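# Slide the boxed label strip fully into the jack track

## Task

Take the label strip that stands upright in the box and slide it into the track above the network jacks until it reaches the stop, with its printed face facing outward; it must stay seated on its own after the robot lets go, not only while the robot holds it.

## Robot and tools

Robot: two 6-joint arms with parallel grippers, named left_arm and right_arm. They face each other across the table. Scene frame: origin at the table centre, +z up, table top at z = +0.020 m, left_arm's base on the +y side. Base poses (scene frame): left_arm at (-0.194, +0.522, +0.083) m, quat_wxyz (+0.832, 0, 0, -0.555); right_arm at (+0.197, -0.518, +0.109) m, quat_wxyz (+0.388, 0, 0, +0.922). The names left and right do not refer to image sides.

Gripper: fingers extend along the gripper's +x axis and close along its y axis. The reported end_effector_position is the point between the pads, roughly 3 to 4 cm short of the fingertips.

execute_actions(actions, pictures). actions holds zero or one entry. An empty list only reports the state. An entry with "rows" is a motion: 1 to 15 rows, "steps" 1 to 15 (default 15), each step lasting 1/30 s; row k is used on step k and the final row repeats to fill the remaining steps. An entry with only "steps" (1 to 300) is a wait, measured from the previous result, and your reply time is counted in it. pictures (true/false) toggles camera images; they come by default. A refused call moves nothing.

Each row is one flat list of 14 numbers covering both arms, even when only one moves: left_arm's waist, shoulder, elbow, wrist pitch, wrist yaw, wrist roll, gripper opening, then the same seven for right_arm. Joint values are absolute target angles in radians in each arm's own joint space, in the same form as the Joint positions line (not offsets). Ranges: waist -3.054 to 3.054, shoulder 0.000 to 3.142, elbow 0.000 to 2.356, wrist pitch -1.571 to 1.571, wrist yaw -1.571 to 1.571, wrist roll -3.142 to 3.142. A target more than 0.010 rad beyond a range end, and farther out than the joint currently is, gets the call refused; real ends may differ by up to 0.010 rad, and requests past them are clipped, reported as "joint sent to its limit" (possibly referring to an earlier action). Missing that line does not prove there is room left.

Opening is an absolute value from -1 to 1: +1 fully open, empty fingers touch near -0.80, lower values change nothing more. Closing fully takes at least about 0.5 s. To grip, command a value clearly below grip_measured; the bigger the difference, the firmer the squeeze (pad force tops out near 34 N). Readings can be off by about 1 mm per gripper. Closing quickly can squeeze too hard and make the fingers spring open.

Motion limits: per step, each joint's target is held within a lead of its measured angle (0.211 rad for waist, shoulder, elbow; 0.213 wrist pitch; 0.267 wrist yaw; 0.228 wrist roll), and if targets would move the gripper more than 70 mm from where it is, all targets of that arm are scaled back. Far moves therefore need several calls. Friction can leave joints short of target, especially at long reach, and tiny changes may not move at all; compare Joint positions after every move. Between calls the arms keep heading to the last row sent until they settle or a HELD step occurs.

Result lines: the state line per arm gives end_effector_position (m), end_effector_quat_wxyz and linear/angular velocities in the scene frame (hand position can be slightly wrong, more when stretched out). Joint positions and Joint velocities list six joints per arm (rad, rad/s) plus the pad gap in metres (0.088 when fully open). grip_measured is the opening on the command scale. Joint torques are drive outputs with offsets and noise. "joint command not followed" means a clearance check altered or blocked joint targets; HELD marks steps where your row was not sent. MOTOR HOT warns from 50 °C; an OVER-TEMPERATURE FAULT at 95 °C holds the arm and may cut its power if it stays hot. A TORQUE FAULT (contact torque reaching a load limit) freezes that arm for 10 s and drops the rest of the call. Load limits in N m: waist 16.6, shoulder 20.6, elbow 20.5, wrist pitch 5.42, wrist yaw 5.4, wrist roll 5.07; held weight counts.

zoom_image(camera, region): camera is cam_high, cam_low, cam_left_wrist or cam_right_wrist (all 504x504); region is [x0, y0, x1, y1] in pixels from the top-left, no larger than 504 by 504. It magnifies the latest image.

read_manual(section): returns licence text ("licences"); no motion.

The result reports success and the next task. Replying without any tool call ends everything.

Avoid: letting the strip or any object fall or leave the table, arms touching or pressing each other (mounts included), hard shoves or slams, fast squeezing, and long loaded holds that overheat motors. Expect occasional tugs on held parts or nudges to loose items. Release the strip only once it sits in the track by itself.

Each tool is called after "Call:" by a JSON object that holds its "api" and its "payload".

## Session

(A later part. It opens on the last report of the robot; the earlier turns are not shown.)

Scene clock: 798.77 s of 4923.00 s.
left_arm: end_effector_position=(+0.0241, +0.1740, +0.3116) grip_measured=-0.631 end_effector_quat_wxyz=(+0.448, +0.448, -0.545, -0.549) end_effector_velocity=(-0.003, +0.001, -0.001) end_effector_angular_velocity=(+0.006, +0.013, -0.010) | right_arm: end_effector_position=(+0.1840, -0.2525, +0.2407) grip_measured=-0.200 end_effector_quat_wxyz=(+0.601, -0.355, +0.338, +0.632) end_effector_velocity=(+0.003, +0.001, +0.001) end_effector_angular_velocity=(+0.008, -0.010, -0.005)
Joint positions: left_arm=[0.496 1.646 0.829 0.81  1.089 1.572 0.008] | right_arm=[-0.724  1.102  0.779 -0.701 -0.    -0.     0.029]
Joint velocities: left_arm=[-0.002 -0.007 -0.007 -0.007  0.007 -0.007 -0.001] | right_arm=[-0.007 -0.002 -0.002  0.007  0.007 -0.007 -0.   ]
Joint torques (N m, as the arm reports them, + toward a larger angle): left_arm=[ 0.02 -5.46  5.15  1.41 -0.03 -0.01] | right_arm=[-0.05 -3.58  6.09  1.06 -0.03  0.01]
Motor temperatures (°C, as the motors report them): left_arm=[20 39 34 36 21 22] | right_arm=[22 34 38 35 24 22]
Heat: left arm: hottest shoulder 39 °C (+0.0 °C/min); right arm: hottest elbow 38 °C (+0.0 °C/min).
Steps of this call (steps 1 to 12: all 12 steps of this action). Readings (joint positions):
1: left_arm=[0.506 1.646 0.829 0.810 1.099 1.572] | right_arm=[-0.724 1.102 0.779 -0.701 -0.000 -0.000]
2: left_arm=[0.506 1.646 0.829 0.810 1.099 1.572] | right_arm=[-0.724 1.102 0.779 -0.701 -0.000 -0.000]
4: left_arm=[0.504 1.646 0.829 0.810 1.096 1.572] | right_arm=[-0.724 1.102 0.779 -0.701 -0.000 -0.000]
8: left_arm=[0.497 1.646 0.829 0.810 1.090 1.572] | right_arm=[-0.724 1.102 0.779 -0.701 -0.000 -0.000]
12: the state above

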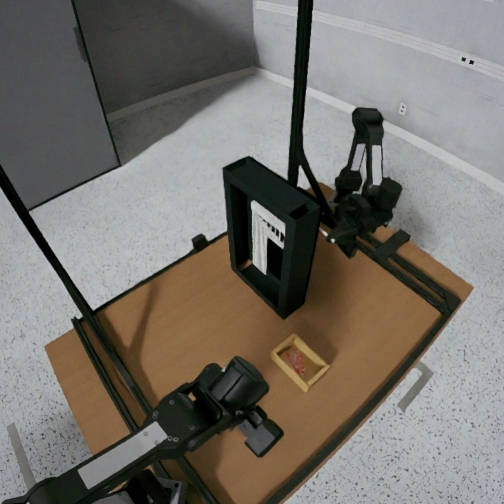

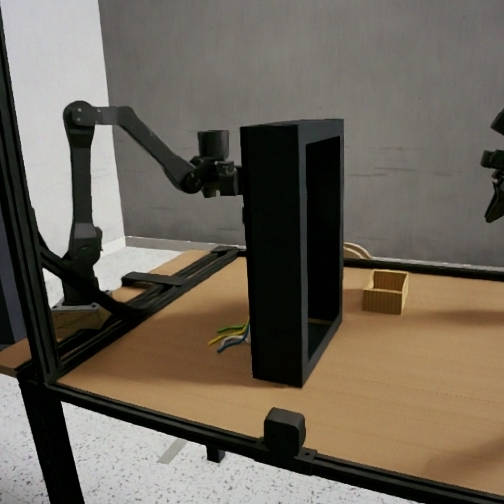

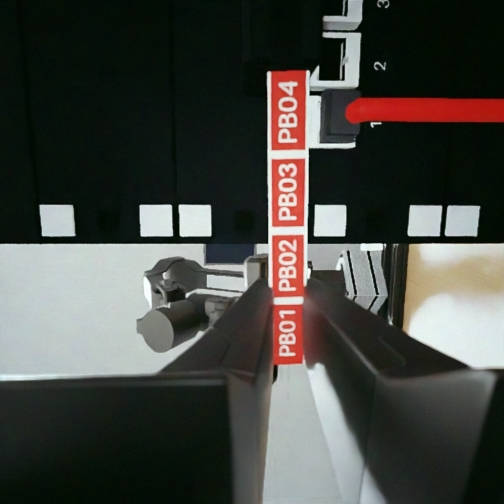

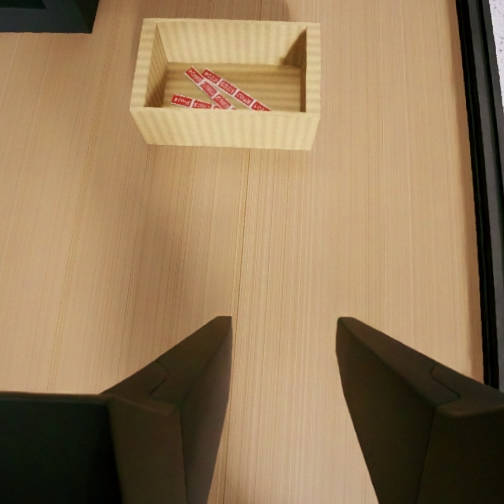

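Call:
{"api": "execute_actions", "payload": {"actions": [{"rows": [[0.494,1.646,0.8295,0.8105,1.094,1.572,-0.76,-0.724,1.10,0.78,-0.70,0,0,-0.2],[0.4934,1.646,0.8295,0.8105,1.0955,1.572,-0.76,-0.724,1.10,0.78,-0.70,0,0,-0.2],[0.4928,1.646,0.8295,0.8105,1.0966,1.572,-0.76,-0.724,1.10,0.78,-0.70,0,0,-0.2],[0.4922,1.646,0.8295,0.8105,1.0977,1.572,-0.76,-0.724,1.10,0.78,-0.70,0,0,-0.2],[0.4916,1.646,0.8295,0.8105,1.0988,1.572,-0.76,-0.724,1.10,0.78,-0.70,0,0,-0.2],[0.491,1.646,0.8295,0.8105,1.0999,1.572,-0.76,-0.724,1.10,0.78,-0.70,0,0,-0.2],[0.4904,1.646,0.8295,0.8105,1.101,1.572,-0.76,-0.724,1.10,0.78,-0.70,0,0,-0.2],[0.4898,1.646,0.8295,0.8105,1.1021,1.572,-0.76,-0.724,1.10,0.78,-0.70,0,0,-0.2],[0.4892,1.646,0.8295,0.8105,1.1032,1.572,-0.76,-0.724,1.10,0.78,-0.70,0,0,-0.2],[0.4886,1.646,0.8295,0.8105,1.1043,1.572,-0.76,-0.724,1.10,0.78,-0.70,0,0,-0.2],[0.488,1.646,0.8295,0.8105,1.1054,1.572,-0.76,-0.724,1.10,0.78,-0.70,0,0,-0.2],[0.4874,1.646,0.8295,0.8105,1.1065,1.572,-0.76,-0.724,1.10,0.78,-0.70,0,0,-0.2],[0.487,1.646,0.8295,0.8105,1.107,1.572,-0.76,-0.724,1.10,0.78,-0.70,0,0,-0.2],[0.487,1.646,0.8295,0.8105,1.107,1.572,-0.76,-0.724,1.10,0.78,-0.70,0,0,-0.2],[0.491,1.646,0.8295,0.8105,1.098,1.572,-0.76,-0.724,1.10,0.78,-0.70,0,0,-0.2]], "steps": 15}]}}

Call:
{"api": "zoom_image", "payload": {"camera": "cam_left_wrist", "region": [235, 20, 355, 120]}}

Scene clock: 825.57 s of 4923.00 s.
left_arm: end_effector_position=(+0.0223, +0.1736, +0.3114) grip_measured=-0.631 end_effector_quat_wxyz=(+0.446, +0.445, -0.547, -0.551) end_effector_velocity=(+0.000, -0.002, -0.001) end_effector_angular_velocity=(+0.006, +0.013, +0.015) | right_arm: end_effector_position=(+0.1840, -0.2526, +0.2407) grip_measured=-0.200 end_effector_quat_wxyz=(+0.601, -0.355, +0.338, +0.632) end_effector_velocity=(+0.001, -0.000, -0.000) end_effector_angular_velocity=(+0.007, +0.010, -0.010)
Joint positions: left_arm=[0.493 1.646 0.829 0.81  1.095 1.572 0.008] | right_arm=[-0.724  1.101  0.778 -0.701 -0.    -0.     0.029]
Joint velocities: left_arm=[-0.007 -0.002 -0.002 -0.007 -0.022 -0.007  0.   ] | right_arm=[-0.007 -0.007 -0.007  0.007 -0.007  0.007 -0.   ]
Joint torques (N m, as the arm reports them, + toward a larger angle): left_arm=[-0.25 -5.6   5.13  1.37  0.22 -0.03] | right_arm=[-0.06 -3.56  6.12  1.05 -0.02  0.  ]
Motor temperatures (°C, as the motors report them): left_arm=[20 39 34 36 21 22] | right_arm=[22 34 38 35 24 22]
Heat: left arm: hottest shoulder 39 °C (+0.0 °C/min); right arm: hottest elbow 38 °C (+0.0 °C/min).
Steps of this call (steps 1 to 15: the robot went on to your last target; steps 16 to 789: nothing new was sent; steps 790 to 804: all 15 steps of this action). Readings (joint positions):
790: left_arm=[0.496 1.646 0.829 0.810 1.089 1.572] | right_arm=[-0.724 1.101 0.778 -0.701 -0.000 -0.000]
791: left_arm=[0.496 1.646 0.829 0.810 1.089 1.572] | right_arm=[-0.724 1.101 0.778 -0.701 -0.000 -0.000]
793: left_arm=[0.496 1.646 0.829 0.810 1.089 1.572] | right_arm=[-0.724 1.101 0.778 -0.701 -0.000 -0.000]
797: left_arm=[0.494 1.646 0.829 0.810 1.094 1.572] | right_arm=[-0.724 1.101 0.778 -0.701 -0.000 -0.000]
804: the state above

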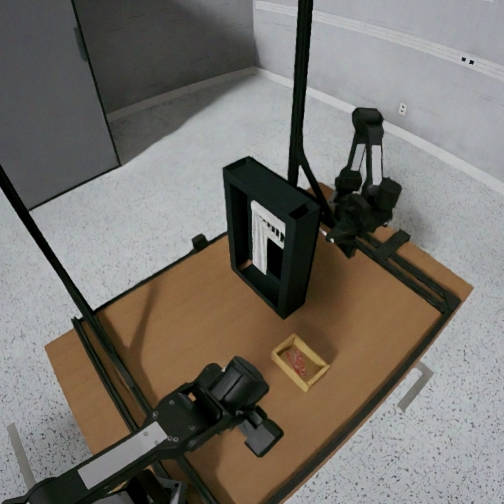

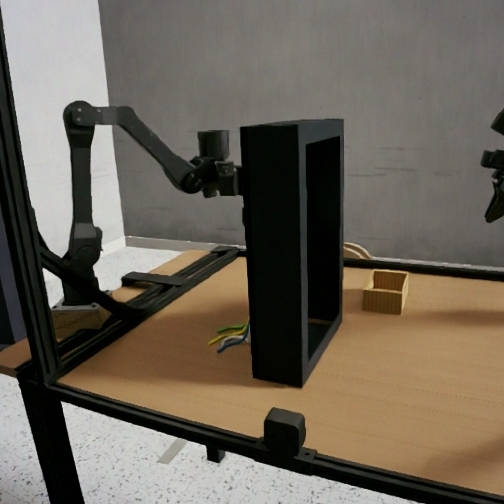

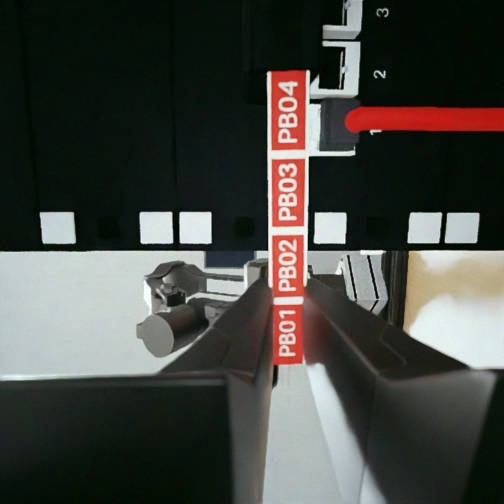

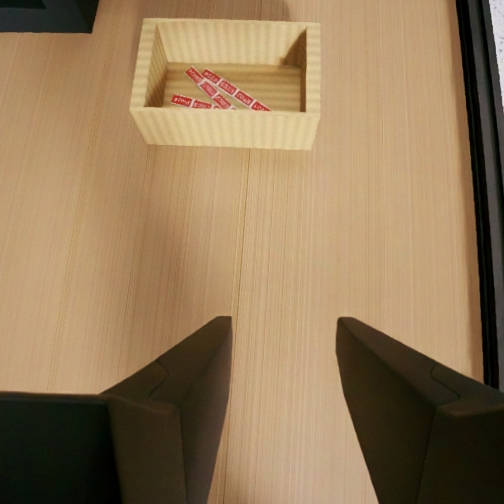

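Region (235, 20, 355, 120) of cam_left_wrist's 504x504 image, scaled by 4.200, with more detail than that image has.

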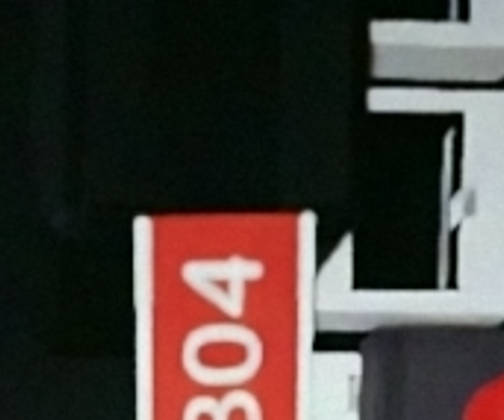

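Call:
{"api": "execute_actions", "payload": {"actions": [{"rows": [[0.496,1.646,0.8295,0.8105,1.095,1.572,-0.76,-0.724,1.10,0.78,-0.70,0,0,-0.2],[0.499,1.643,0.8295,0.8105,1.095,1.572,-0.76,-0.724,1.10,0.78,-0.70,0,0,-0.2],[0.501,1.640,0.8295,0.8105,1.095,1.572,-0.76,-0.724,1.10,0.78,-0.70,0,0,-0.2],[0.502,1.637,0.8295,0.8105,1.095,1.572,-0.76,-0.724,1.10,0.78,-0.70,0,0,-0.2],[0.502,1.634,0.8295,0.8105,1.095,1.572,-0.76,-0.724,1.10,0.78,-0.70,0,0,-0.2],[0.502,1.632,0.8295,0.8105,1.095,1.572,-0.76,-0.724,1.10,0.78,-0.70,0,0,-0.2],[0.502,1.6305,0.8295,0.8105,1.095,1.572,-0.76,-0.724,1.10,0.78,-0.70,0,0,-0.2],[0.502,1.6305,0.8295,0.8105,1.095,1.572,-0.76,-0.724,1.10,0.78,-0.70,0,0,-0.2],[0.502,1.6305,0.8295,0.8105,1.095,1.572,-0.76,-0.724,1.10,0.78,-0.70,0,0,-0.2],[0.502,1.6305,0.8295,0.8105,1.095,1.572,-0.76,-0.724,1.10,0.78,-0.70,0,0,-0.2],[0.502,1.6305,0.8295,0.8105,1.095,1.572,-0.76,-0.724,1.10,0.78,-0.70,0,0,-0.2],[0.500,1.6435,0.8295,0.8105,1.095,1.572,-0.76,-0.724,1.10,0.78,-0.70,0,0,-0.2]], "steps": 13}]}}

Call:
{"api": "zoom_image", "payload": {"camera": "cam_left_wrist", "region": [235, 0, 355, 100]}}

Scene clock: 852.87 s of 4923.00 s.
left_arm: end_effector_position=(+0.0245, +0.1753, +0.3122) grip_measured=-0.631 end_effector_quat_wxyz=(+0.447, +0.447, -0.546, -0.549) end_effector_velocity=(+0.002, -0.001, -0.001) end_effector_angular_velocity=(+0.009, +0.027, +0.020) | right_arm: end_effector_position=(+0.1840, -0.2526, +0.2407) grip_measured=-0.200 end_effector_quat_wxyz=(+0.601, -0.355, +0.338, +0.632) end_effector_velocity=(+0.001, -0.002, -0.001) end_effector_angular_velocity=(-0.007, -0.003, -0.008)
Joint positions: left_arm=[0.5   1.644 0.829 0.81  1.095 1.572 0.008] | right_arm=[-0.724  1.101  0.778 -0.701 -0.    -0.     0.029]
Joint velocities: left_arm=[-0.002 -0.002 -0.002 -0.007 -0.022 -0.022 -0.   ] | right_arm=[ 0.002 -0.002 -0.002 -0.007  0.007  0.007 -0.   ]
Joint torques (N m, as the arm reports them, + toward a larger angle): left_arm=[ 0.03 -5.76  5.15  1.4   0.04 -0.05] | right_arm=[-0.05 -3.49  6.16  1.05 -0.02  0.  ]
Motor temperatures (°C, as the motors report them): left_arm=[20 39 34 36 21 22] | right_arm=[22 34 39 35 24 22]
Heat: left arm: hottest shoulder 39 °C (+0.0 °C/min); right arm: hottest elbow 39 °C (+1.0 °C/min).
Steps of this call (steps 1 to 15: the robot went on to your last target; steps 16 to 806: nothing new was sent; steps 807 to 819: all 13 steps of this action). Readings (joint positions):
807: left_arm=[0.493 1.646 0.829 0.810 1.095 1.572] | right_arm=[-0.724 1.101 0.778 -0.701 -0.000 -0.000]
808: left_arm=[0.493 1.646 0.829 0.810 1.095 1.572] | right_arm=[-0.724 1.101 0.778 -0.701 -0.000 -0.000]
810: left_arm=[0.495 1.646 0.829 0.810 1.095 1.572] | right_arm=[-0.724 1.101 0.778 -0.701 -0.000 -0.000]
814: left_arm=[0.500 1.646 0.829 0.810 1.095 1.572] | right_arm=[-0.724 1.101 0.778 -0.701 -0.000 -0.000]
819: the state above

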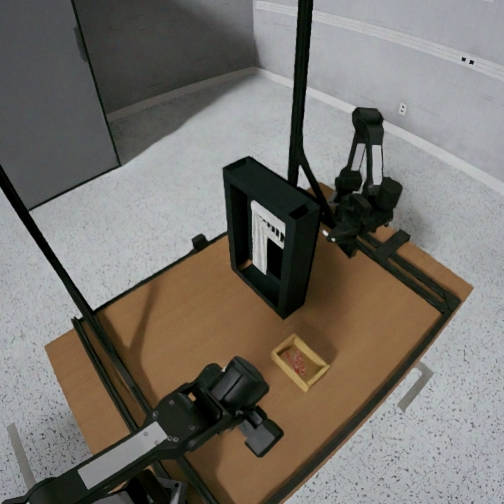

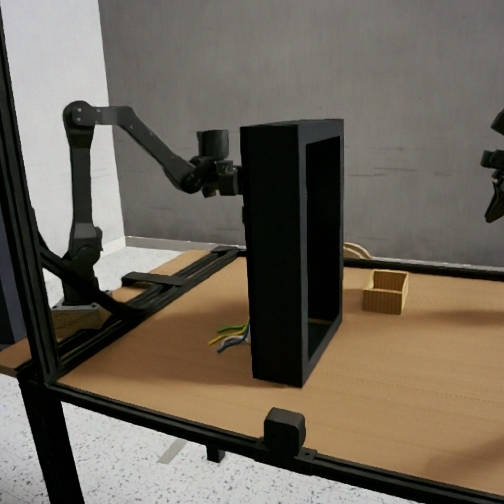

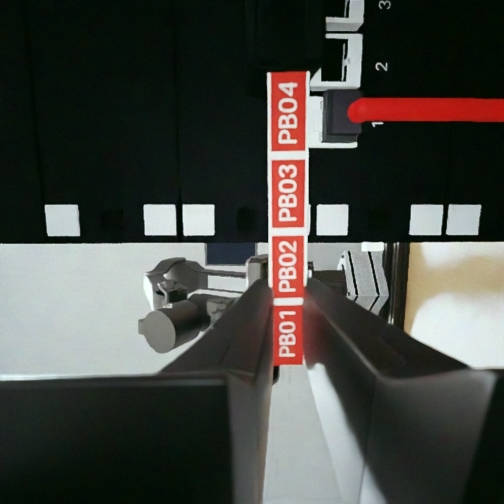

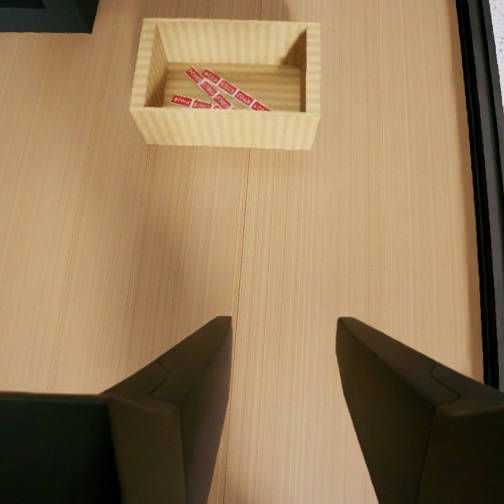

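Region (235, 0, 355, 100) of cam_left_wrist's 504x504 image, scaled by 4.200, with more detail than that image has.

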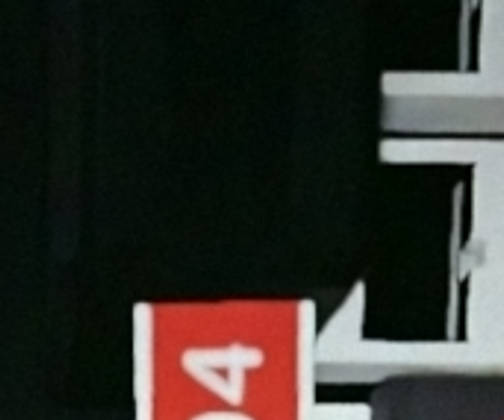

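Call:
{"api": "execute_actions", "payload": {"actions": [{"rows": [[0.498,1.6435,0.8295,0.8105,1.100,1.572,-0.76,-0.724,1.10,0.78,-0.70,0,0,-0.2],[0.4973,1.6435,0.8295,0.8105,1.1015,1.572,-0.76,-0.724,1.10,0.78,-0.70,0,0,-0.2],[0.4966,1.6435,0.8295,0.8105,1.1027,1.572,-0.76,-0.724,1.10,0.78,-0.70,0,0,-0.2],[0.4959,1.6435,0.8295,0.8105,1.1039,1.572,-0.76,-0.724,1.10,0.78,-0.70,0,0,-0.2],[0.4952,1.6435,0.8295,0.8105,1.1051,1.572,-0.76,-0.724,1.10,0.78,-0.70,0,0,-0.2],[0.4945,1.6435,0.8295,0.8105,1.1063,1.572,-0.76,-0.724,1.10,0.78,-0.70,0,0,-0.2],[0.4938,1.6435,0.8295,0.8105,1.1075,1.572,-0.76,-0.724,1.10,0.78,-0.70,0,0,-0.2],[0.4931,1.6435,0.8295,0.8105,1.1087,1.572,-0.76,-0.724,1.10,0.78,-0.70,0,0,-0.2],[0.4924,1.6435,0.8295,0.8105,1.1099,1.572,-0.76,-0.724,1.10,0.78,-0.70,0,0,-0.2],[0.4917,1.6435,0.8295,0.8105,1.1111,1.572,-0.76,-0.724,1.10,0.78,-0.70,0,0,-0.2],[0.491,1.6435,0.8295,0.8105,1.1123,1.572,-0.76,-0.724,1.10,0.78,-0.70,0,0,-0.2],[0.4903,1.6435,0.8295,0.8105,1.1135,1.572,-0.76,-0.724,1.10,0.78,-0.70,0,0,-0.2],[0.490,1.6435,0.8295,0.8105,1.114,1.572,-0.76,-0.724,1.10,0.78,-0.70,0,0,-0.2],[0.490,1.6435,0.8295,0.8105,1.114,1.572,-0.76,-0.724,1.10,0.78,-0.70,0,0,-0.2],[0.494,1.6435,0.8295,0.8105,1.105,1.572,-0.76,-0.724,1.10,0.78,-0.70,0,0,-0.2]], "steps": 15}]}}

Call:
{"api": "zoom_image", "payload": {"camera": "cam_left_wrist", "region": [235, 20, 355, 120]}}

Scene clock: 869.03 s of 4923.00 s.
left_arm: end_effector_position=(+0.0221, +0.1747, +0.3122) grip_measured=-0.631 end_effector_quat_wxyz=(+0.444, +0.444, -0.549, -0.552) end_effector_velocity=(-0.000, -0.000, -0.003) end_effector_angular_velocity=(+0.018, +0.039, +0.005) | right_arm: end_effector_position=(+0.1840, -0.2526, +0.2407) grip_measured=-0.200 end_effector_quat_wxyz=(+0.601, -0.355, +0.338, +0.632) end_effector_velocity=(-0.000, -0.002, -0.001) end_effector_angular_velocity=(-0.007, +0.002, +0.008)
Joint positions: left_arm=[0.496 1.644 0.829 0.81  1.102 1.572 0.008] | right_arm=[-0.724  1.101  0.778 -0.701 -0.    -0.     0.029]
Joint velocities: left_arm=[-0.002 -0.002 -0.002 -0.022 -0.007 -0.022  0.   ] | right_arm=[-0.002 -0.002 -0.002 -0.007 -0.007 -0.007 -0.   ]
Joint torques (N m, as the arm reports them, + toward a larger angle): left_arm=[-0.24 -5.61  5.19  1.34  0.23  0.  ] | right_arm=[-0.05 -3.54  6.13  1.05 -0.03  0.  ]
Motor temperatures (°C, as the motors report them): left_arm=[20 39 34 36 21 22] | right_arm=[22 33 39 35 24 22]
Heat: left arm: hottest shoulder 39 °C (+0.0 °C/min); right arm: hottest elbow 39 °C (+1.0 °C/min).
Steps of this call (steps 1 to 15: the robot went on to your last target; steps 16 to 470: nothing new was sent; steps 471 to 485: all 15 steps of this action). Readings (joint positions):
471: left_arm=[0.500 1.644 0.829 0.810 1.095 1.572] | right_arm=[-0.724 1.101 0.778 -0.701 -0.000 -0.000]
472: left_arm=[0.500 1.644 0.829 0.810 1.095 1.572] | right_arm=[-0.724 1.101 0.778 -0.701 -0.000 -0.000]
474: left_arm=[0.500 1.644 0.829 0.810 1.096 1.572] | right_arm=[-0.724 1.101 0.778 -0.701 -0.000 -0.000]
478: left_arm=[0.497 1.644 0.829 0.810 1.101 1.572] | right_arm=[-0.724 1.101 0.778 -0.701 -0.000 -0.000]
485: the state above

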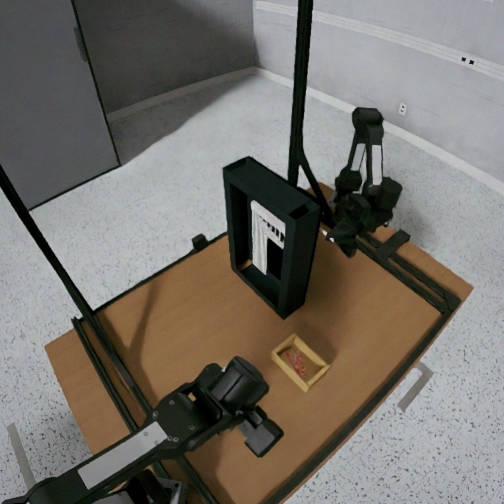

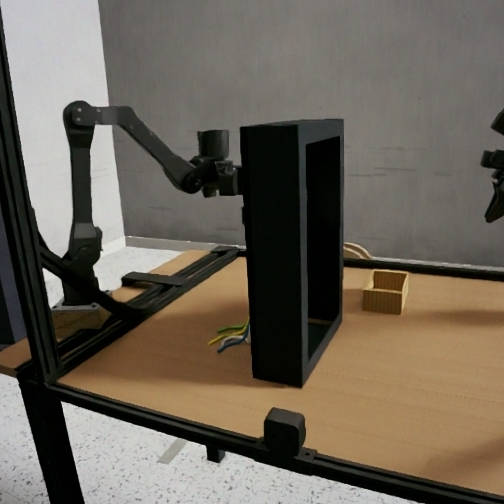

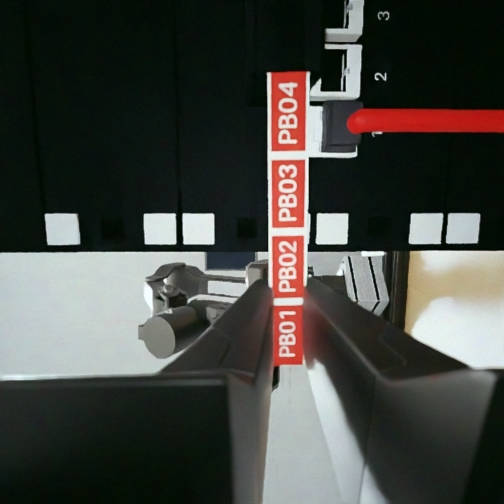

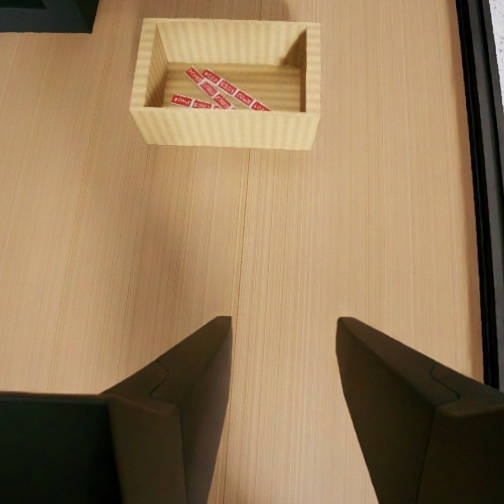

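Region (235, 20, 355, 120) of cam_left_wrist's 504x504 image, scaled by 4.200, with more detail than that image has.

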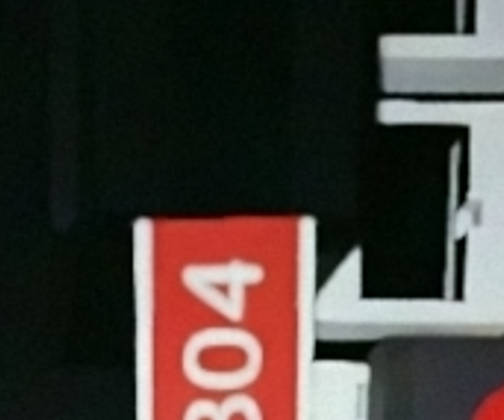

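Call:
{"api": "zoom_image", "payload": {"camera": "cam_left_wrist", "region": [240, 55, 330, 90]}}

Region (240, 55, 330, 90) of cam_left_wrist's 504x504 image, scaled by 5.600, with more detail than that image has.

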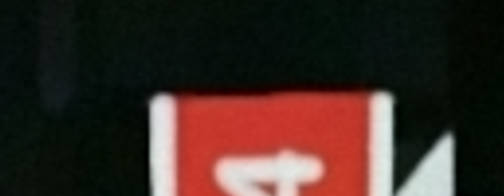

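Call:
{"api": "execute_actions", "payload": {"actions": [{"rows": [[0.496,1.6435,0.8295,0.8105,1.096,1.572,-0.76,-0.724,1.10,0.78,-0.70,0,0,-0.2],[0.496,1.6435,0.8295,0.8105,1.093,1.572,-0.76,-0.724,1.10,0.78,-0.70,0,0,-0.2],[0.496,1.6435,0.8295,0.8105,1.090,1.572,-0.76,-0.724,1.10,0.78,-0.70,0,0,-0.2],[0.496,1.6435,0.8295,0.8105,1.088,1.572,-0.76,-0.724,1.10,0.78,-0.70,0,0,-0.2],[0.496,1.6435,0.8295,0.8105,1.088,1.572,-0.76,-0.724,1.10,0.78,-0.70,0,0,-0.2],[0.496,1.6435,0.8295,0.8105,1.088,1.572,-0.76,-0.724,1.10,0.78,-0.70,0,0,-0.2],[0.496,1.6435,0.8295,0.8105,1.088,1.572,-0.76,-0.724,1.10,0.78,-0.70,0,0,-0.2],[0.496,1.6435,0.8295,0.8105,1.088,1.572,-0.76,-0.724,1.10,0.78,-0.70,0,0,-0.2],[0.496,1.6435,0.8295,0.8105,1.094,1.572,-0.76,-0.724,1.10,0.78,-0.70,0,0,-0.2]], "steps": 10}], "pictures": false}}

Call:
{"api": "execute_actions", "payload": {"actions": [{"rows": [[0.494,1.6435,0.8295,0.8105,1.099,1.572,-0.76,-0.724,1.10,0.78,-0.70,0,0,-0.2],[0.4934,1.6435,0.8295,0.8105,1.100,1.572,-0.76,-0.724,1.10,0.78,-0.70,0,0,-0.2],[0.4928,1.6435,0.8295,0.8105,1.101,1.572,-0.76,-0.724,1.10,0.78,-0.70,0,0,-0.2],[0.4922,1.6435,0.8295,0.8105,1.102,1.572,-0.76,-0.724,1.10,0.78,-0.70,0,0,-0.2],[0.4916,1.6435,0.8295,0.8105,1.103,1.572,-0.76,-0.724,1.10,0.78,-0.70,0,0,-0.2],[0.491,1.6435,0.8295,0.8105,1.104,1.572,-0.76,-0.724,1.10,0.78,-0.70,0,0,-0.2],[0.4904,1.6435,0.8295,0.8105,1.105,1.572,-0.76,-0.724,1.10,0.78,-0.70,0,0,-0.2],[0.4898,1.6435,0.8295,0.8105,1.106,1.572,-0.76,-0.724,1.10,0.78,-0.70,0,0,-0.2],[0.4892,1.6435,0.8295,0.8105,1.107,1.572,-0.76,-0.724,1.10,0.78,-0.70,0,0,-0.2],[0.4886,1.6435,0.8295,0.8105,1.108,1.572,-0.76,-0.724,1.10,0.78,-0.70,0,0,-0.2],[0.488,1.6435,0.8295,0.8105,1.109,1.572,-0.76,-0.724,1.10,0.78,-0.70,0,0,-0.2],[0.4875,1.6435,0.8295,0.8105,1.110,1.572,-0.76,-0.724,1.10,0.78,-0.70,0,0,-0.2],[0.4875,1.6435,0.8295,0.8105,1.110,1.572,-0.76,-0.724,1.10,0.78,-0.70,0,0,-0.2],[0.4875,1.6435,0.8295,0.8105,1.110,1.572,-0.76,-0.724,1.10,0.78,-0.70,0,0,-0.2],[0.492,1.6435,0.8295,0.8105,1.101,1.572,-0.76,-0.724,1.10,0.78,-0.70,0,0,-0.2]], "steps": 15}]}}

Call:
{"api": "zoom_image", "payload": {"camera": "cam_left_wrist", "region": [240, 45, 330, 100]}}

Scene clock: 892.23 s of 4923.00 s.
left_arm: end_effector_position=(+0.0233, +0.1744, +0.3123) grip_measured=-0.631 end_effector_quat_wxyz=(+0.447, +0.446, -0.547, -0.550) end_effector_velocity=(+0.001, -0.001, -0.003) end_effector_angular_velocity=(+0.012, +0.010, +0.005) | right_arm: end_effector_position=(+0.1840, -0.2526, +0.2407) grip_measured=-0.200 end_effector_quat_wxyz=(+0.601, -0.355, +0.338, +0.632) end_effector_velocity=(-0.004, -0.001, +0.001) end_effector_angular_velocity=(-0.004, +0.027, +0.018)
Joint positions: left_arm=[0.496 1.644 0.829 0.81  1.094 1.572 0.008] | right_arm=[-0.724  1.101  0.778 -0.701 -0.    -0.     0.029]
Joint velocities: left_arm=[-0.002  0.002  0.002 -0.022 -0.007  0.007  0.   ] | right_arm=[-0.007 -0.002  0.002 -0.007 -0.037 -0.007 -0.   ]
Joint torques (N m, as the arm reports them, + toward a larger angle): left_arm=[ 0.17 -5.62  5.2   1.34 -0.04 -0.04] | right_arm=[-0.06 -3.55  6.14  1.05 -0.03  0.01]
Motor temperatures (°C, as the motors report them): left_arm=[20 39 34 36 21 22] | right_arm=[22 33 39 35 24 22]
Heat: left arm: hottest shoulder 39 °C (+0.0 °C/min); right arm: hottest elbow 39 °C (+0.0 °C/min).
Steps of this call (steps 1 to 15: the robot went on to your last target; steps 16 to 686: nothing new was sent; steps 687 to 696: all 10 steps of this action). Readings (joint positions):
687: left_arm=[0.496 1.644 0.829 0.810 1.102 1.572] | right_arm=[-0.724 1.101 0.778 -0.701 -0.000 -0.000]
688: left_arm=[0.496 1.644 0.829 0.810 1.102 1.572] | right_arm=[-0.724 1.101 0.778 -0.701 -0.000 -0.000]
690: left_arm=[0.496 1.644 0.829 0.810 1.100 1.572] | right_arm=[-0.724 1.101 0.778 -0.701 -0.000 -0.000]
694: left_arm=[0.496 1.644 0.829 0.810 1.094 1.572] | right_arm=[-0.724 1.101 0.778 -0.701 -0.000 -0.000]
696: the state above

Scene clock: 892.73 s of 4923.00 s.
left_arm: end_effector_position=(+0.0198, +0.1734, +0.3123) grip_measured=-0.631 end_effector_quat_wxyz=(+0.442, +0.442, -0.550, -0.553) end_effector_velocity=(+0.001, -0.000, -0.003) end_effector_angular_velocity=(+0.009, +0.017, +0.020) | right_arm: end_effector_position=(+0.1840, -0.2526, +0.2407) grip_measured=-0.200 end_effector_quat_wxyz=(+0.601, -0.355, +0.338, +0.632) end_effector_velocity=(+0.003, -0.001, +0.002) end_effector_angular_velocity=(+0.003, -0.010, -0.005)
Joint positions: left_arm=[0.49  1.644 0.829 0.81  1.104 1.572 0.008] | right_arm=[-0.724  1.101  0.778 -0.701 -0.    -0.     0.029]
Joint velocities: left_arm=[-0.002 -0.002 -0.007 -0.007 -0.022 -0.007  0.   ] | right_arm=[-0.007 -0.007  0.002 -0.007  0.007 -0.007 -0.   ]
Joint torques (N m, as the arm reports them, + toward a larger angle): left_arm=[ 0.15 -5.63  5.25  1.36  0.06 -0.02] | right_arm=[-0.05 -3.55  6.14  1.06 -0.03  0.  ]
Motor temperatures (°C, as the motors report them): left_arm=[20 39 34 36 21 22] | right_arm=[22 33 39 35 24 22]
Heat: left arm: hottest shoulder 39 °C (+0.0 °C/min); right arm: hottest elbow 39 °C (+0.0 °C/min).
Steps of this call (steps 1 to 15: all 15 steps of this action). Readings (joint positions):
1: left_arm=[0.496 1.644 0.829 0.810 1.094 1.572] | right_arm=[-0.724 1.101 0.778 -0.701 -0.000 -0.000]
2: left_arm=[0.496 1.644 0.829 0.810 1.094 1.572] | right_arm=[-0.724 1.101 0.778 -0.701 -0.000 -0.000]
4: left_arm=[0.496 1.644 0.829 0.810 1.094 1.572] | right_arm=[-0.724 1.101 0.778 -0.701 -0.000 -0.000]
8: left_arm=[0.493 1.644 0.829 0.810 1.098 1.572] | right_arm=[-0.724 1.101 0.778 -0.701 -0.000 -0.000]
15: the state above

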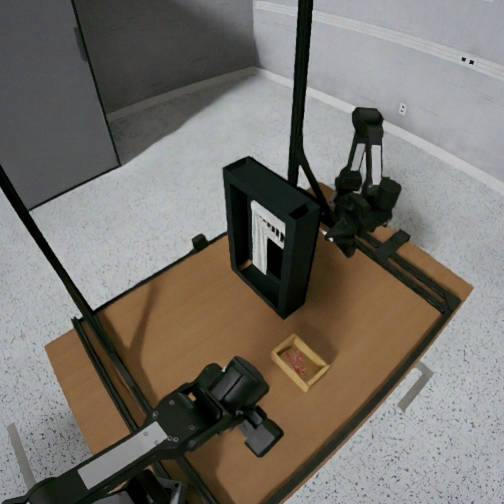

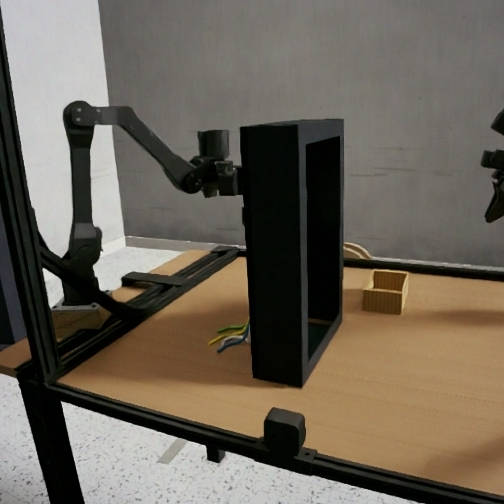

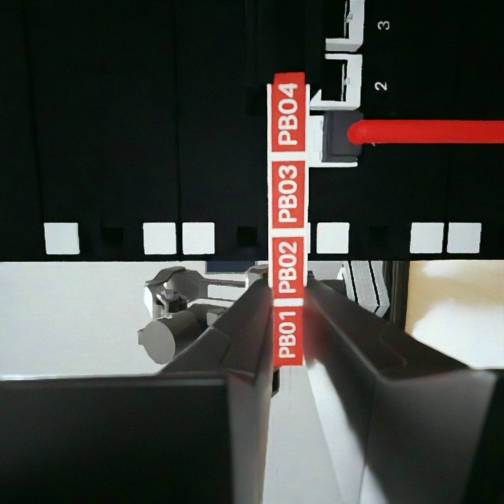

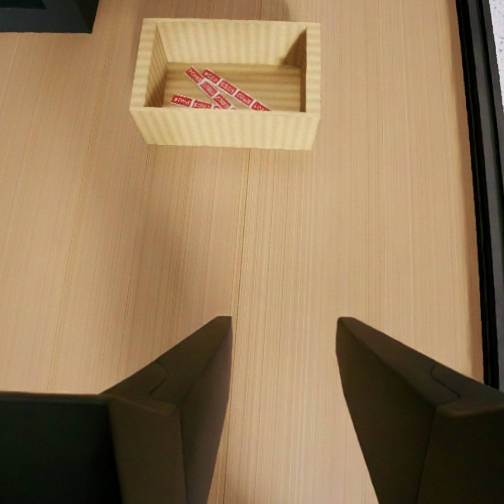

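Region (240, 45, 330, 100) of cam_left_wrist's 504x504 image, scaled by 5.600, with more detail than that image has.

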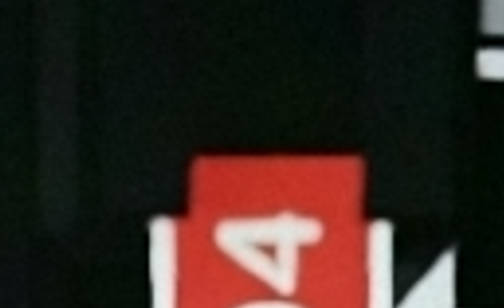

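Call:
{"api": "execute_actions", "payload": {"actions": [{"rows": [[0.488,1.632,0.818,0.811,1.099,1.572,-0.76,-0.724,1.10,0.78,-0.70,0,0,-0.2],[0.4863,1.6285,0.8145,0.811,1.096,1.572,-0.76,-0.724,1.10,0.78,-0.70,0,0,-0.2],[0.4845,1.6253,0.8111,0.8115,1.093,1.572,-0.76,-0.724,1.10,0.78,-0.70,0,0,-0.2],[0.4828,1.6221,0.8077,0.812,1.090,1.572,-0.76,-0.724,1.10,0.78,-0.70,0,0,-0.2],[0.481,1.6189,0.8043,0.812,1.0868,1.572,-0.76,-0.724,1.10,0.78,-0.70,0,0,-0.2],[0.4793,1.6157,0.8009,0.8125,1.0836,1.572,-0.76,-0.724,1.10,0.78,-0.70,0,0,-0.2],[0.4775,1.6125,0.7975,0.813,1.0804,1.572,-0.76,-0.724,1.10,0.78,-0.70,0,0,-0.2],[0.4758,1.6093,0.7941,0.813,1.0772,1.572,-0.76,-0.724,1.10,0.78,-0.70,0,0,-0.2],[0.474,1.6061,0.7907,0.8135,1.074,1.572,-0.76,-0.724,1.10,0.78,-0.70,0,0,-0.2],[0.4723,1.6029,0.7873,0.814,1.0708,1.572,-0.76,-0.724,1.10,0.78,-0.70,0,0,-0.2],[0.4705,1.5997,0.7839,0.814,1.0676,1.572,-0.76,-0.724,1.10,0.78,-0.70,0,0,-0.2],[0.4688,1.5965,0.7805,0.8145,1.0644,1.572,-0.76,-0.724,1.10,0.78,-0.70,0,0,-0.2],[0.467,1.5935,0.777,0.8145,1.0615,1.572,-0.76,-0.724,1.10,0.78,-0.70,0,0,-0.2]], "steps": 15}], "pictures": false}}

Call:
{"api": "execute_actions", "payload": {"actions": [{"rows": [[0.467,1.5935,0.777,0.8145,1.0615,1.572,-0.76,-0.724,1.10,0.78,-0.70,0,0,-0.2],[0.467,1.5935,0.777,0.8145,1.0615,1.572,-0.76,-0.724,1.10,0.78,-0.70,0,0,-0.2],[0.469,1.6065,0.789,0.8125,1.067,1.572,-0.76,-0.724,1.10,0.78,-0.70,0,0,-0.2]], "steps": 4}]}}

Scene clock: 923.00 s of 4923.00 s.
left_arm: end_effector_position=(+0.0106, +0.1744, +0.3123) grip_measured=-0.631 end_effector_quat_wxyz=(+0.446, +0.446, -0.547, -0.550) end_effector_velocity=(-0.014, +0.001, -0.001) end_effector_angular_velocity=(+0.006, +0.013, +0.020) | right_arm: end_effector_position=(+0.1840, -0.2527, +0.2405) grip_measured=-0.200 end_effector_quat_wxyz=(+0.601, -0.355, +0.338, +0.632) end_effector_velocity=(+0.001, +0.001, +0.001) end_effector_angular_velocity=(+0.007, +0.003, +0.003)
Joint positions: left_arm=[0.471 1.609 0.792 0.812 1.07  1.572 0.008] | right_arm=[-0.724  1.101  0.778 -0.701 -0.    -0.     0.029]
Joint velocities: left_arm=[-0.032 -0.051 -0.051 -0.007 -0.051 -0.007 -0.001] | right_arm=[-0.007 -0.002 -0.002  0.007 -0.007 -0.007 -0.   ]
Joint torques (N m, as the arm reports them, + toward a larger angle): left_arm=[ 0.01 -6.31  4.39  1.54 -0.08 -0.01] | right_arm=[-0.07 -3.51  6.16  1.05 -0.03 -0.01]
Motor temperatures (°C, as the motors report them): left_arm=[20 39 34 35 21 22] | right_arm=[22 33 39 35 24 22]
Heat: left arm: hottest shoulder 39 °C (+0.0 °C/min); right arm: hottest elbow 39 °C (+0.0 °C/min).
Steps of this call (steps 1 to 15: the robot went on to your last target; steps 16 to 893: nothing new was sent; steps 894 to 908: all 15 steps of this action). Readings (joint positions):
894: left_arm=[0.490 1.644 0.829 0.810 1.104 1.572] | right_arm=[-0.724 1.101 0.778 -0.701 -0.000 -0.000]
895: left_arm=[0.490 1.644 0.829 0.810 1.104 1.572] | right_arm=[-0.724 1.101 0.778 -0.701 -0.000 -0.000]
897: left_arm=[0.489 1.642 0.826 0.810 1.100 1.572] | right_arm=[-0.724 1.101 0.778 -0.701 -0.000 -0.000]
901: left_arm=[0.482 1.630 0.814 0.810 1.090 1.572] | right_arm=[-0.724 1.101 0.778 -0.701 -0.000 -0.000]
908: the state above

Scene clock: 923.13 s of 4923.00 s.
left_arm: end_effector_position=(+0.0101, +0.1744, +0.3123) grip_measured=-0.631 end_effector_quat_wxyz=(+0.447, +0.446, -0.547, -0.550) end_effector_velocity=(-0.001, +0.000, +0.001) end_effector_angular_velocity=(+0.003, +0.009, +0.005) | right_arm: end_effector_position=(+0.1840, -0.2527, +0.2405) grip_measured=-0.200 end_effector_quat_wxyz=(+0.601, -0.355, +0.338, +0.632) end_effector_velocity=(-0.000, -0.001, +0.002) end_effector_angular_velocity=(+0.002, +0.003, +0.008)
Joint positions: left_arm=[0.469 1.607 0.789 0.812 1.068 1.572 0.008] | right_arm=[-0.724  1.101  0.778 -0.701 -0.    -0.     0.029]
Joint velocities: left_arm=[-0.002 -0.007 -0.002 -0.007 -0.007 -0.007  0.   ] | right_arm=[-0.002 -0.007  0.002 -0.007 -0.007 -0.007 -0.   ]
Joint torques (N m, as the arm reports them, + toward a larger angle): left_arm=[ 0.01 -5.43  5.1   1.41 -0.04  0.  ] | right_arm=[-0.03 -3.54  6.18  1.05 -0.03  0.  ]
Motor temperatures (°C, as the motors report them): left_arm=[20 39 34 35 21 22] | right_arm=[22 33 39 35 24 22]
Heat: left arm: hottest shoulder 39 °C (+0.0 °C/min); right arm: hottest elbow 39 °C (+0.0 °C/min).
Steps of this call (steps 1 to 4: all 4 steps of this action). Readings (joint positions):
1: left_arm=[0.470 1.608 0.790 0.812 1.069 1.572] | right_arm=[-0.724 1.101 0.778 -0.701 -0.000 -0.000]
2: left_arm=[0.469 1.607 0.790 0.812 1.069 1.572] | right_arm=[-0.724 1.101 0.778 -0.701 -0.000 -0.000]
4: the state above

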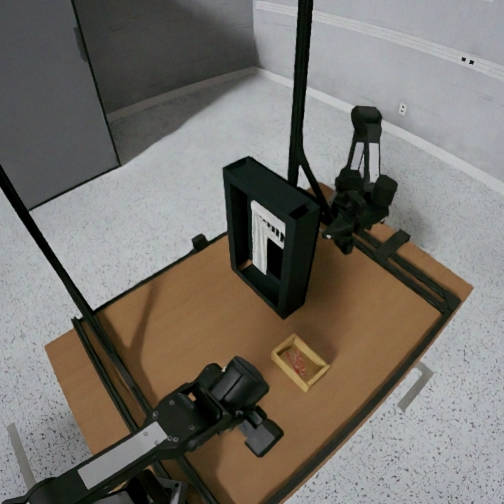

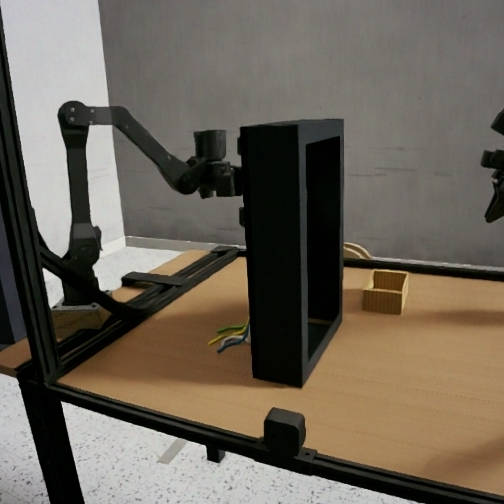

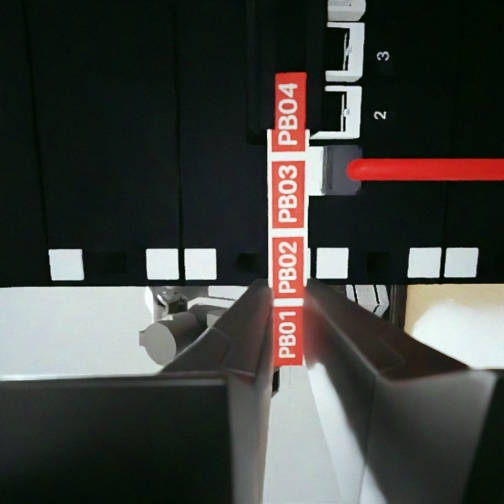

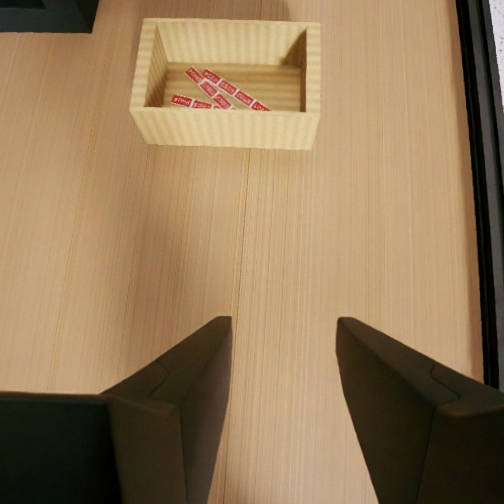

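Call:
{"api": "execute_actions", "payload": {"actions": [{"rows": [[0.467,1.596,0.778,0.813,1.063,1.572,-0.76,-0.724,1.10,0.78,-0.70,0,0,-0.2],[0.4643,1.5924,0.7743,0.813,1.0601,1.572,-0.76,-0.724,1.10,0.78,-0.70,0,0,-0.2],[0.4615,1.5888,0.7707,0.8135,1.0572,1.572,-0.76,-0.724,1.10,0.78,-0.70,0,0,-0.2],[0.4588,1.5852,0.767,0.8135,1.0543,1.572,-0.76,-0.724,1.10,0.78,-0.70,0,0,-0.2],[0.456,1.5815,0.7633,0.814,1.0514,1.572,-0.76,-0.724,1.10,0.78,-0.70,0,0,-0.2],[0.4533,1.5779,0.7597,0.814,1.0485,1.572,-0.76,-0.724,1.10,0.78,-0.70,0,0,-0.2],[0.4505,1.5743,0.756,0.8145,1.0456,1.572,-0.76,-0.724,1.10,0.78,-0.70,0,0,-0.2],[0.4478,1.5706,0.7523,0.8145,1.0427,1.572,-0.76,-0.724,1.10,0.78,-0.70,0,0,-0.2],[0.445,1.567,0.7487,0.815,1.0398,1.572,-0.76,-0.724,1.10,0.78,-0.70,0,0,-0.2],[0.4423,1.5634,0.745,0.815,1.0369,1.572,-0.76,-0.724,1.10,0.78,-0.70,0,0,-0.2],[0.4395,1.5598,0.7413,0.815,1.034,1.572,-0.76,-0.724,1.10,0.78,-0.70,0,0,-0.2],[0.4368,1.5561,0.7377,0.815,1.031,1.572,-0.76,-0.724,1.10,0.78,-0.70,0,0,-0.2],[0.434,1.5525,0.734,0.815,1.028,1.572,-0.76,-0.724,1.10,0.78,-0.70,0,0,-0.2]], "steps": 15}], "pictures": false}}

Call:
{"api": "execute_actions", "payload": {"actions": [{"rows": [[0.434,1.5525,0.734,0.815,1.028,1.572,-0.76,-0.724,1.10,0.78,-0.70,0,0,-0.2],[0.434,1.5525,0.734,0.815,1.028,1.572,-0.76,-0.724,1.10,0.78,-0.70,0,0,-0.2],[0.436,1.5655,0.746,0.8135,1.034,1.572,-0.76,-0.724,1.10,0.78,-0.70,0,0,-0.2]], "steps": 4}]}}

Scene clock: 937.40 s of 4923.00 s.
left_arm: end_effector_position=(-0.0039, +0.1743, +0.3120) grip_measured=-0.631 end_effector_quat_wxyz=(+0.447, +0.446, -0.547, -0.550) end_effector_velocity=(-0.020, -0.000, +0.002) end_effector_angular_velocity=(+0.000, +0.005, +0.005) | right_arm: end_effector_position=(+0.1840, -0.2526, +0.2406) grip_measured=-0.200 end_effector_quat_wxyz=(+0.601, -0.355, +0.338, +0.632) end_effector_velocity=(-0.000, -0.002, -0.001) end_effector_angular_velocity=(-0.007, +0.002, +0.008)
Joint positions: left_arm=[0.439 1.568 0.749 0.813 1.037 1.572 0.008] | right_arm=[-0.724  1.101  0.778 -0.7   -0.    -0.     0.029]
Joint velocities: left_arm=[-0.046 -0.061 -0.051 -0.007 -0.051 -0.007 -0.001] | right_arm=[-0.002 -0.002 -0.002 -0.007 -0.007 -0.007 -0.   ]
Joint torques (N m, as the arm reports them, + toward a larger angle): left_arm=[-0.05 -6.36  4.1   1.51 -0.11 -0.02] | right_arm=[-0.06 -3.53  6.2   1.05 -0.03  0.  ]
Motor temperatures (°C, as the motors report them): left_arm=[20 39 34 35 21 22] | right_arm=[22 33 39 35 24 22]
Heat: left arm: hottest shoulder 39 °C (+0.0 °C/min); right arm: hottest elbow 39 °C (+0.0 °C/min).
Steps of this call (steps 1 to 15: the robot went on to your last target; steps 16 to 413: nothing new was sent; steps 414 to 428: all 15 steps of this action). Readings (joint positions):
414: left_arm=[0.469 1.607 0.789 0.812 1.068 1.572] | right_arm=[-0.724 1.101 0.778 -0.700 -0.000 -0.000]
415: left_arm=[0.469 1.607 0.789 0.812 1.068 1.572] | right_arm=[-0.724 1.101 0.778 -0.700 -0.000 -0.000]
417: left_arm=[0.467 1.605 0.787 0.812 1.065 1.572] | right_arm=[-0.724 1.101 0.778 -0.700 -0.000 -0.000]
421: left_arm=[0.457 1.592 0.773 0.812 1.055 1.572] | right_arm=[-0.724 1.101 0.778 -0.700 -0.000 -0.000]
428: the state above

Scene clock: 937.53 s of 4923.00 s.
left_arm: end_effector_position=(-0.0049, +0.1742, +0.3120) grip_measured=-0.631 end_effector_quat_wxyz=(+0.447, +0.446, -0.547, -0.550) end_effector_velocity=(-0.000, -0.000, +0.002) end_effector_angular_velocity=(-0.000, +0.005, +0.005) | right_arm: end_effector_position=(+0.1840, -0.2526, +0.2406) grip_measured=-0.200 end_effector_quat_wxyz=(+0.601, -0.355, +0.338, +0.632) end_effector_velocity=(+0.001, +0.002, +0.001) end_effector_angular_velocity=(+0.007, +0.003, +0.003)
Joint positions: left_arm=[0.436 1.566 0.747 0.813 1.035 1.572 0.008] | right_arm=[-0.724  1.101  0.778 -0.7   -0.    -0.     0.029]
Joint velocities: left_arm=[-0.002 -0.007  0.002 -0.007 -0.007 -0.007  0.   ] | right_arm=[-0.007  0.002  0.002  0.007 -0.007 -0.007 -0.   ]
Joint torques (N m, as the arm reports them, + toward a larger angle): left_arm=[ 0.04 -5.26  4.93  1.47 -0.07  0.  ] | right_arm=[-0.04 -3.57  6.16  1.04 -0.03 -0.01]
Motor temperatures (°C, as the motors report them): left_arm=[20 39 34 35 21 22] | right_arm=[22 33 39 35 24 22]
Heat: left arm: hottest shoulder 39 °C (+0.0 °C/min); right arm: hottest elbow 39 °C (+0.0 °C/min).
Steps of this call (steps 1 to 4: all 4 steps of this action). Readings (joint positions):
1: left_arm=[0.437 1.567 0.748 0.813 1.036 1.572] | right_arm=[-0.724 1.101 0.778 -0.700 -0.000 -0.000]
2: left_arm=[0.437 1.566 0.747 0.813 1.035 1.572] | right_arm=[-0.724 1.101 0.778 -0.700 -0.000 -0.000]
4: the state above

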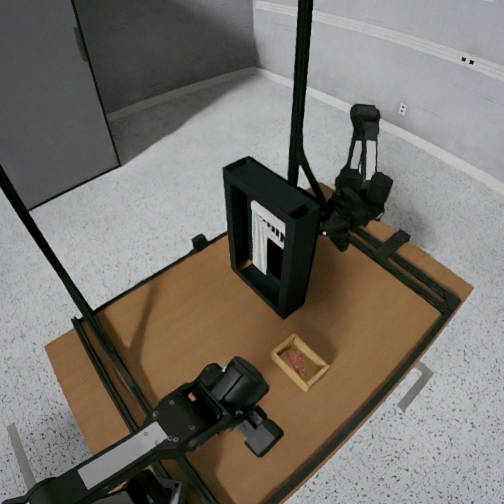

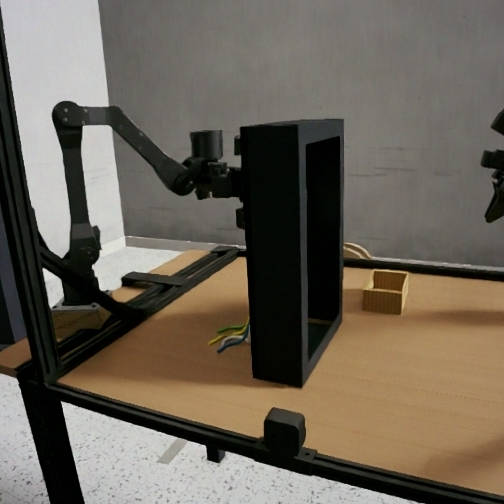

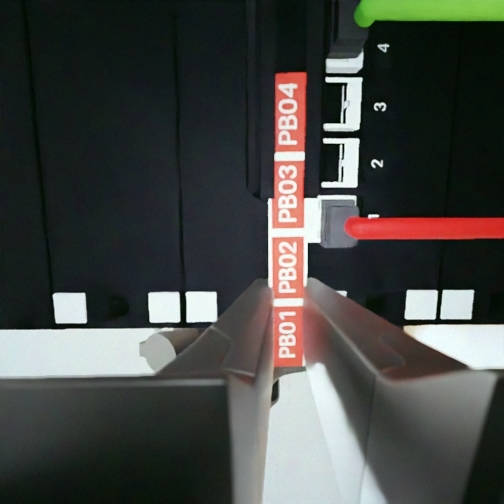

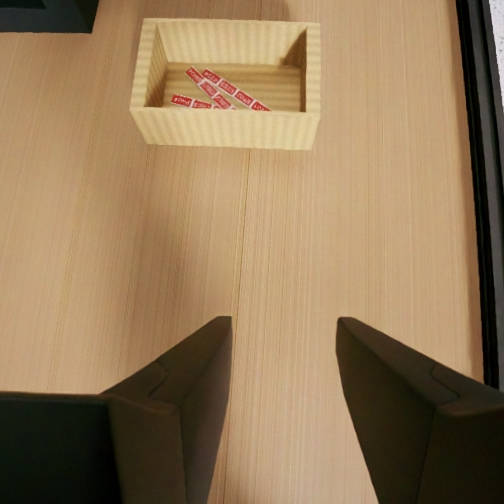

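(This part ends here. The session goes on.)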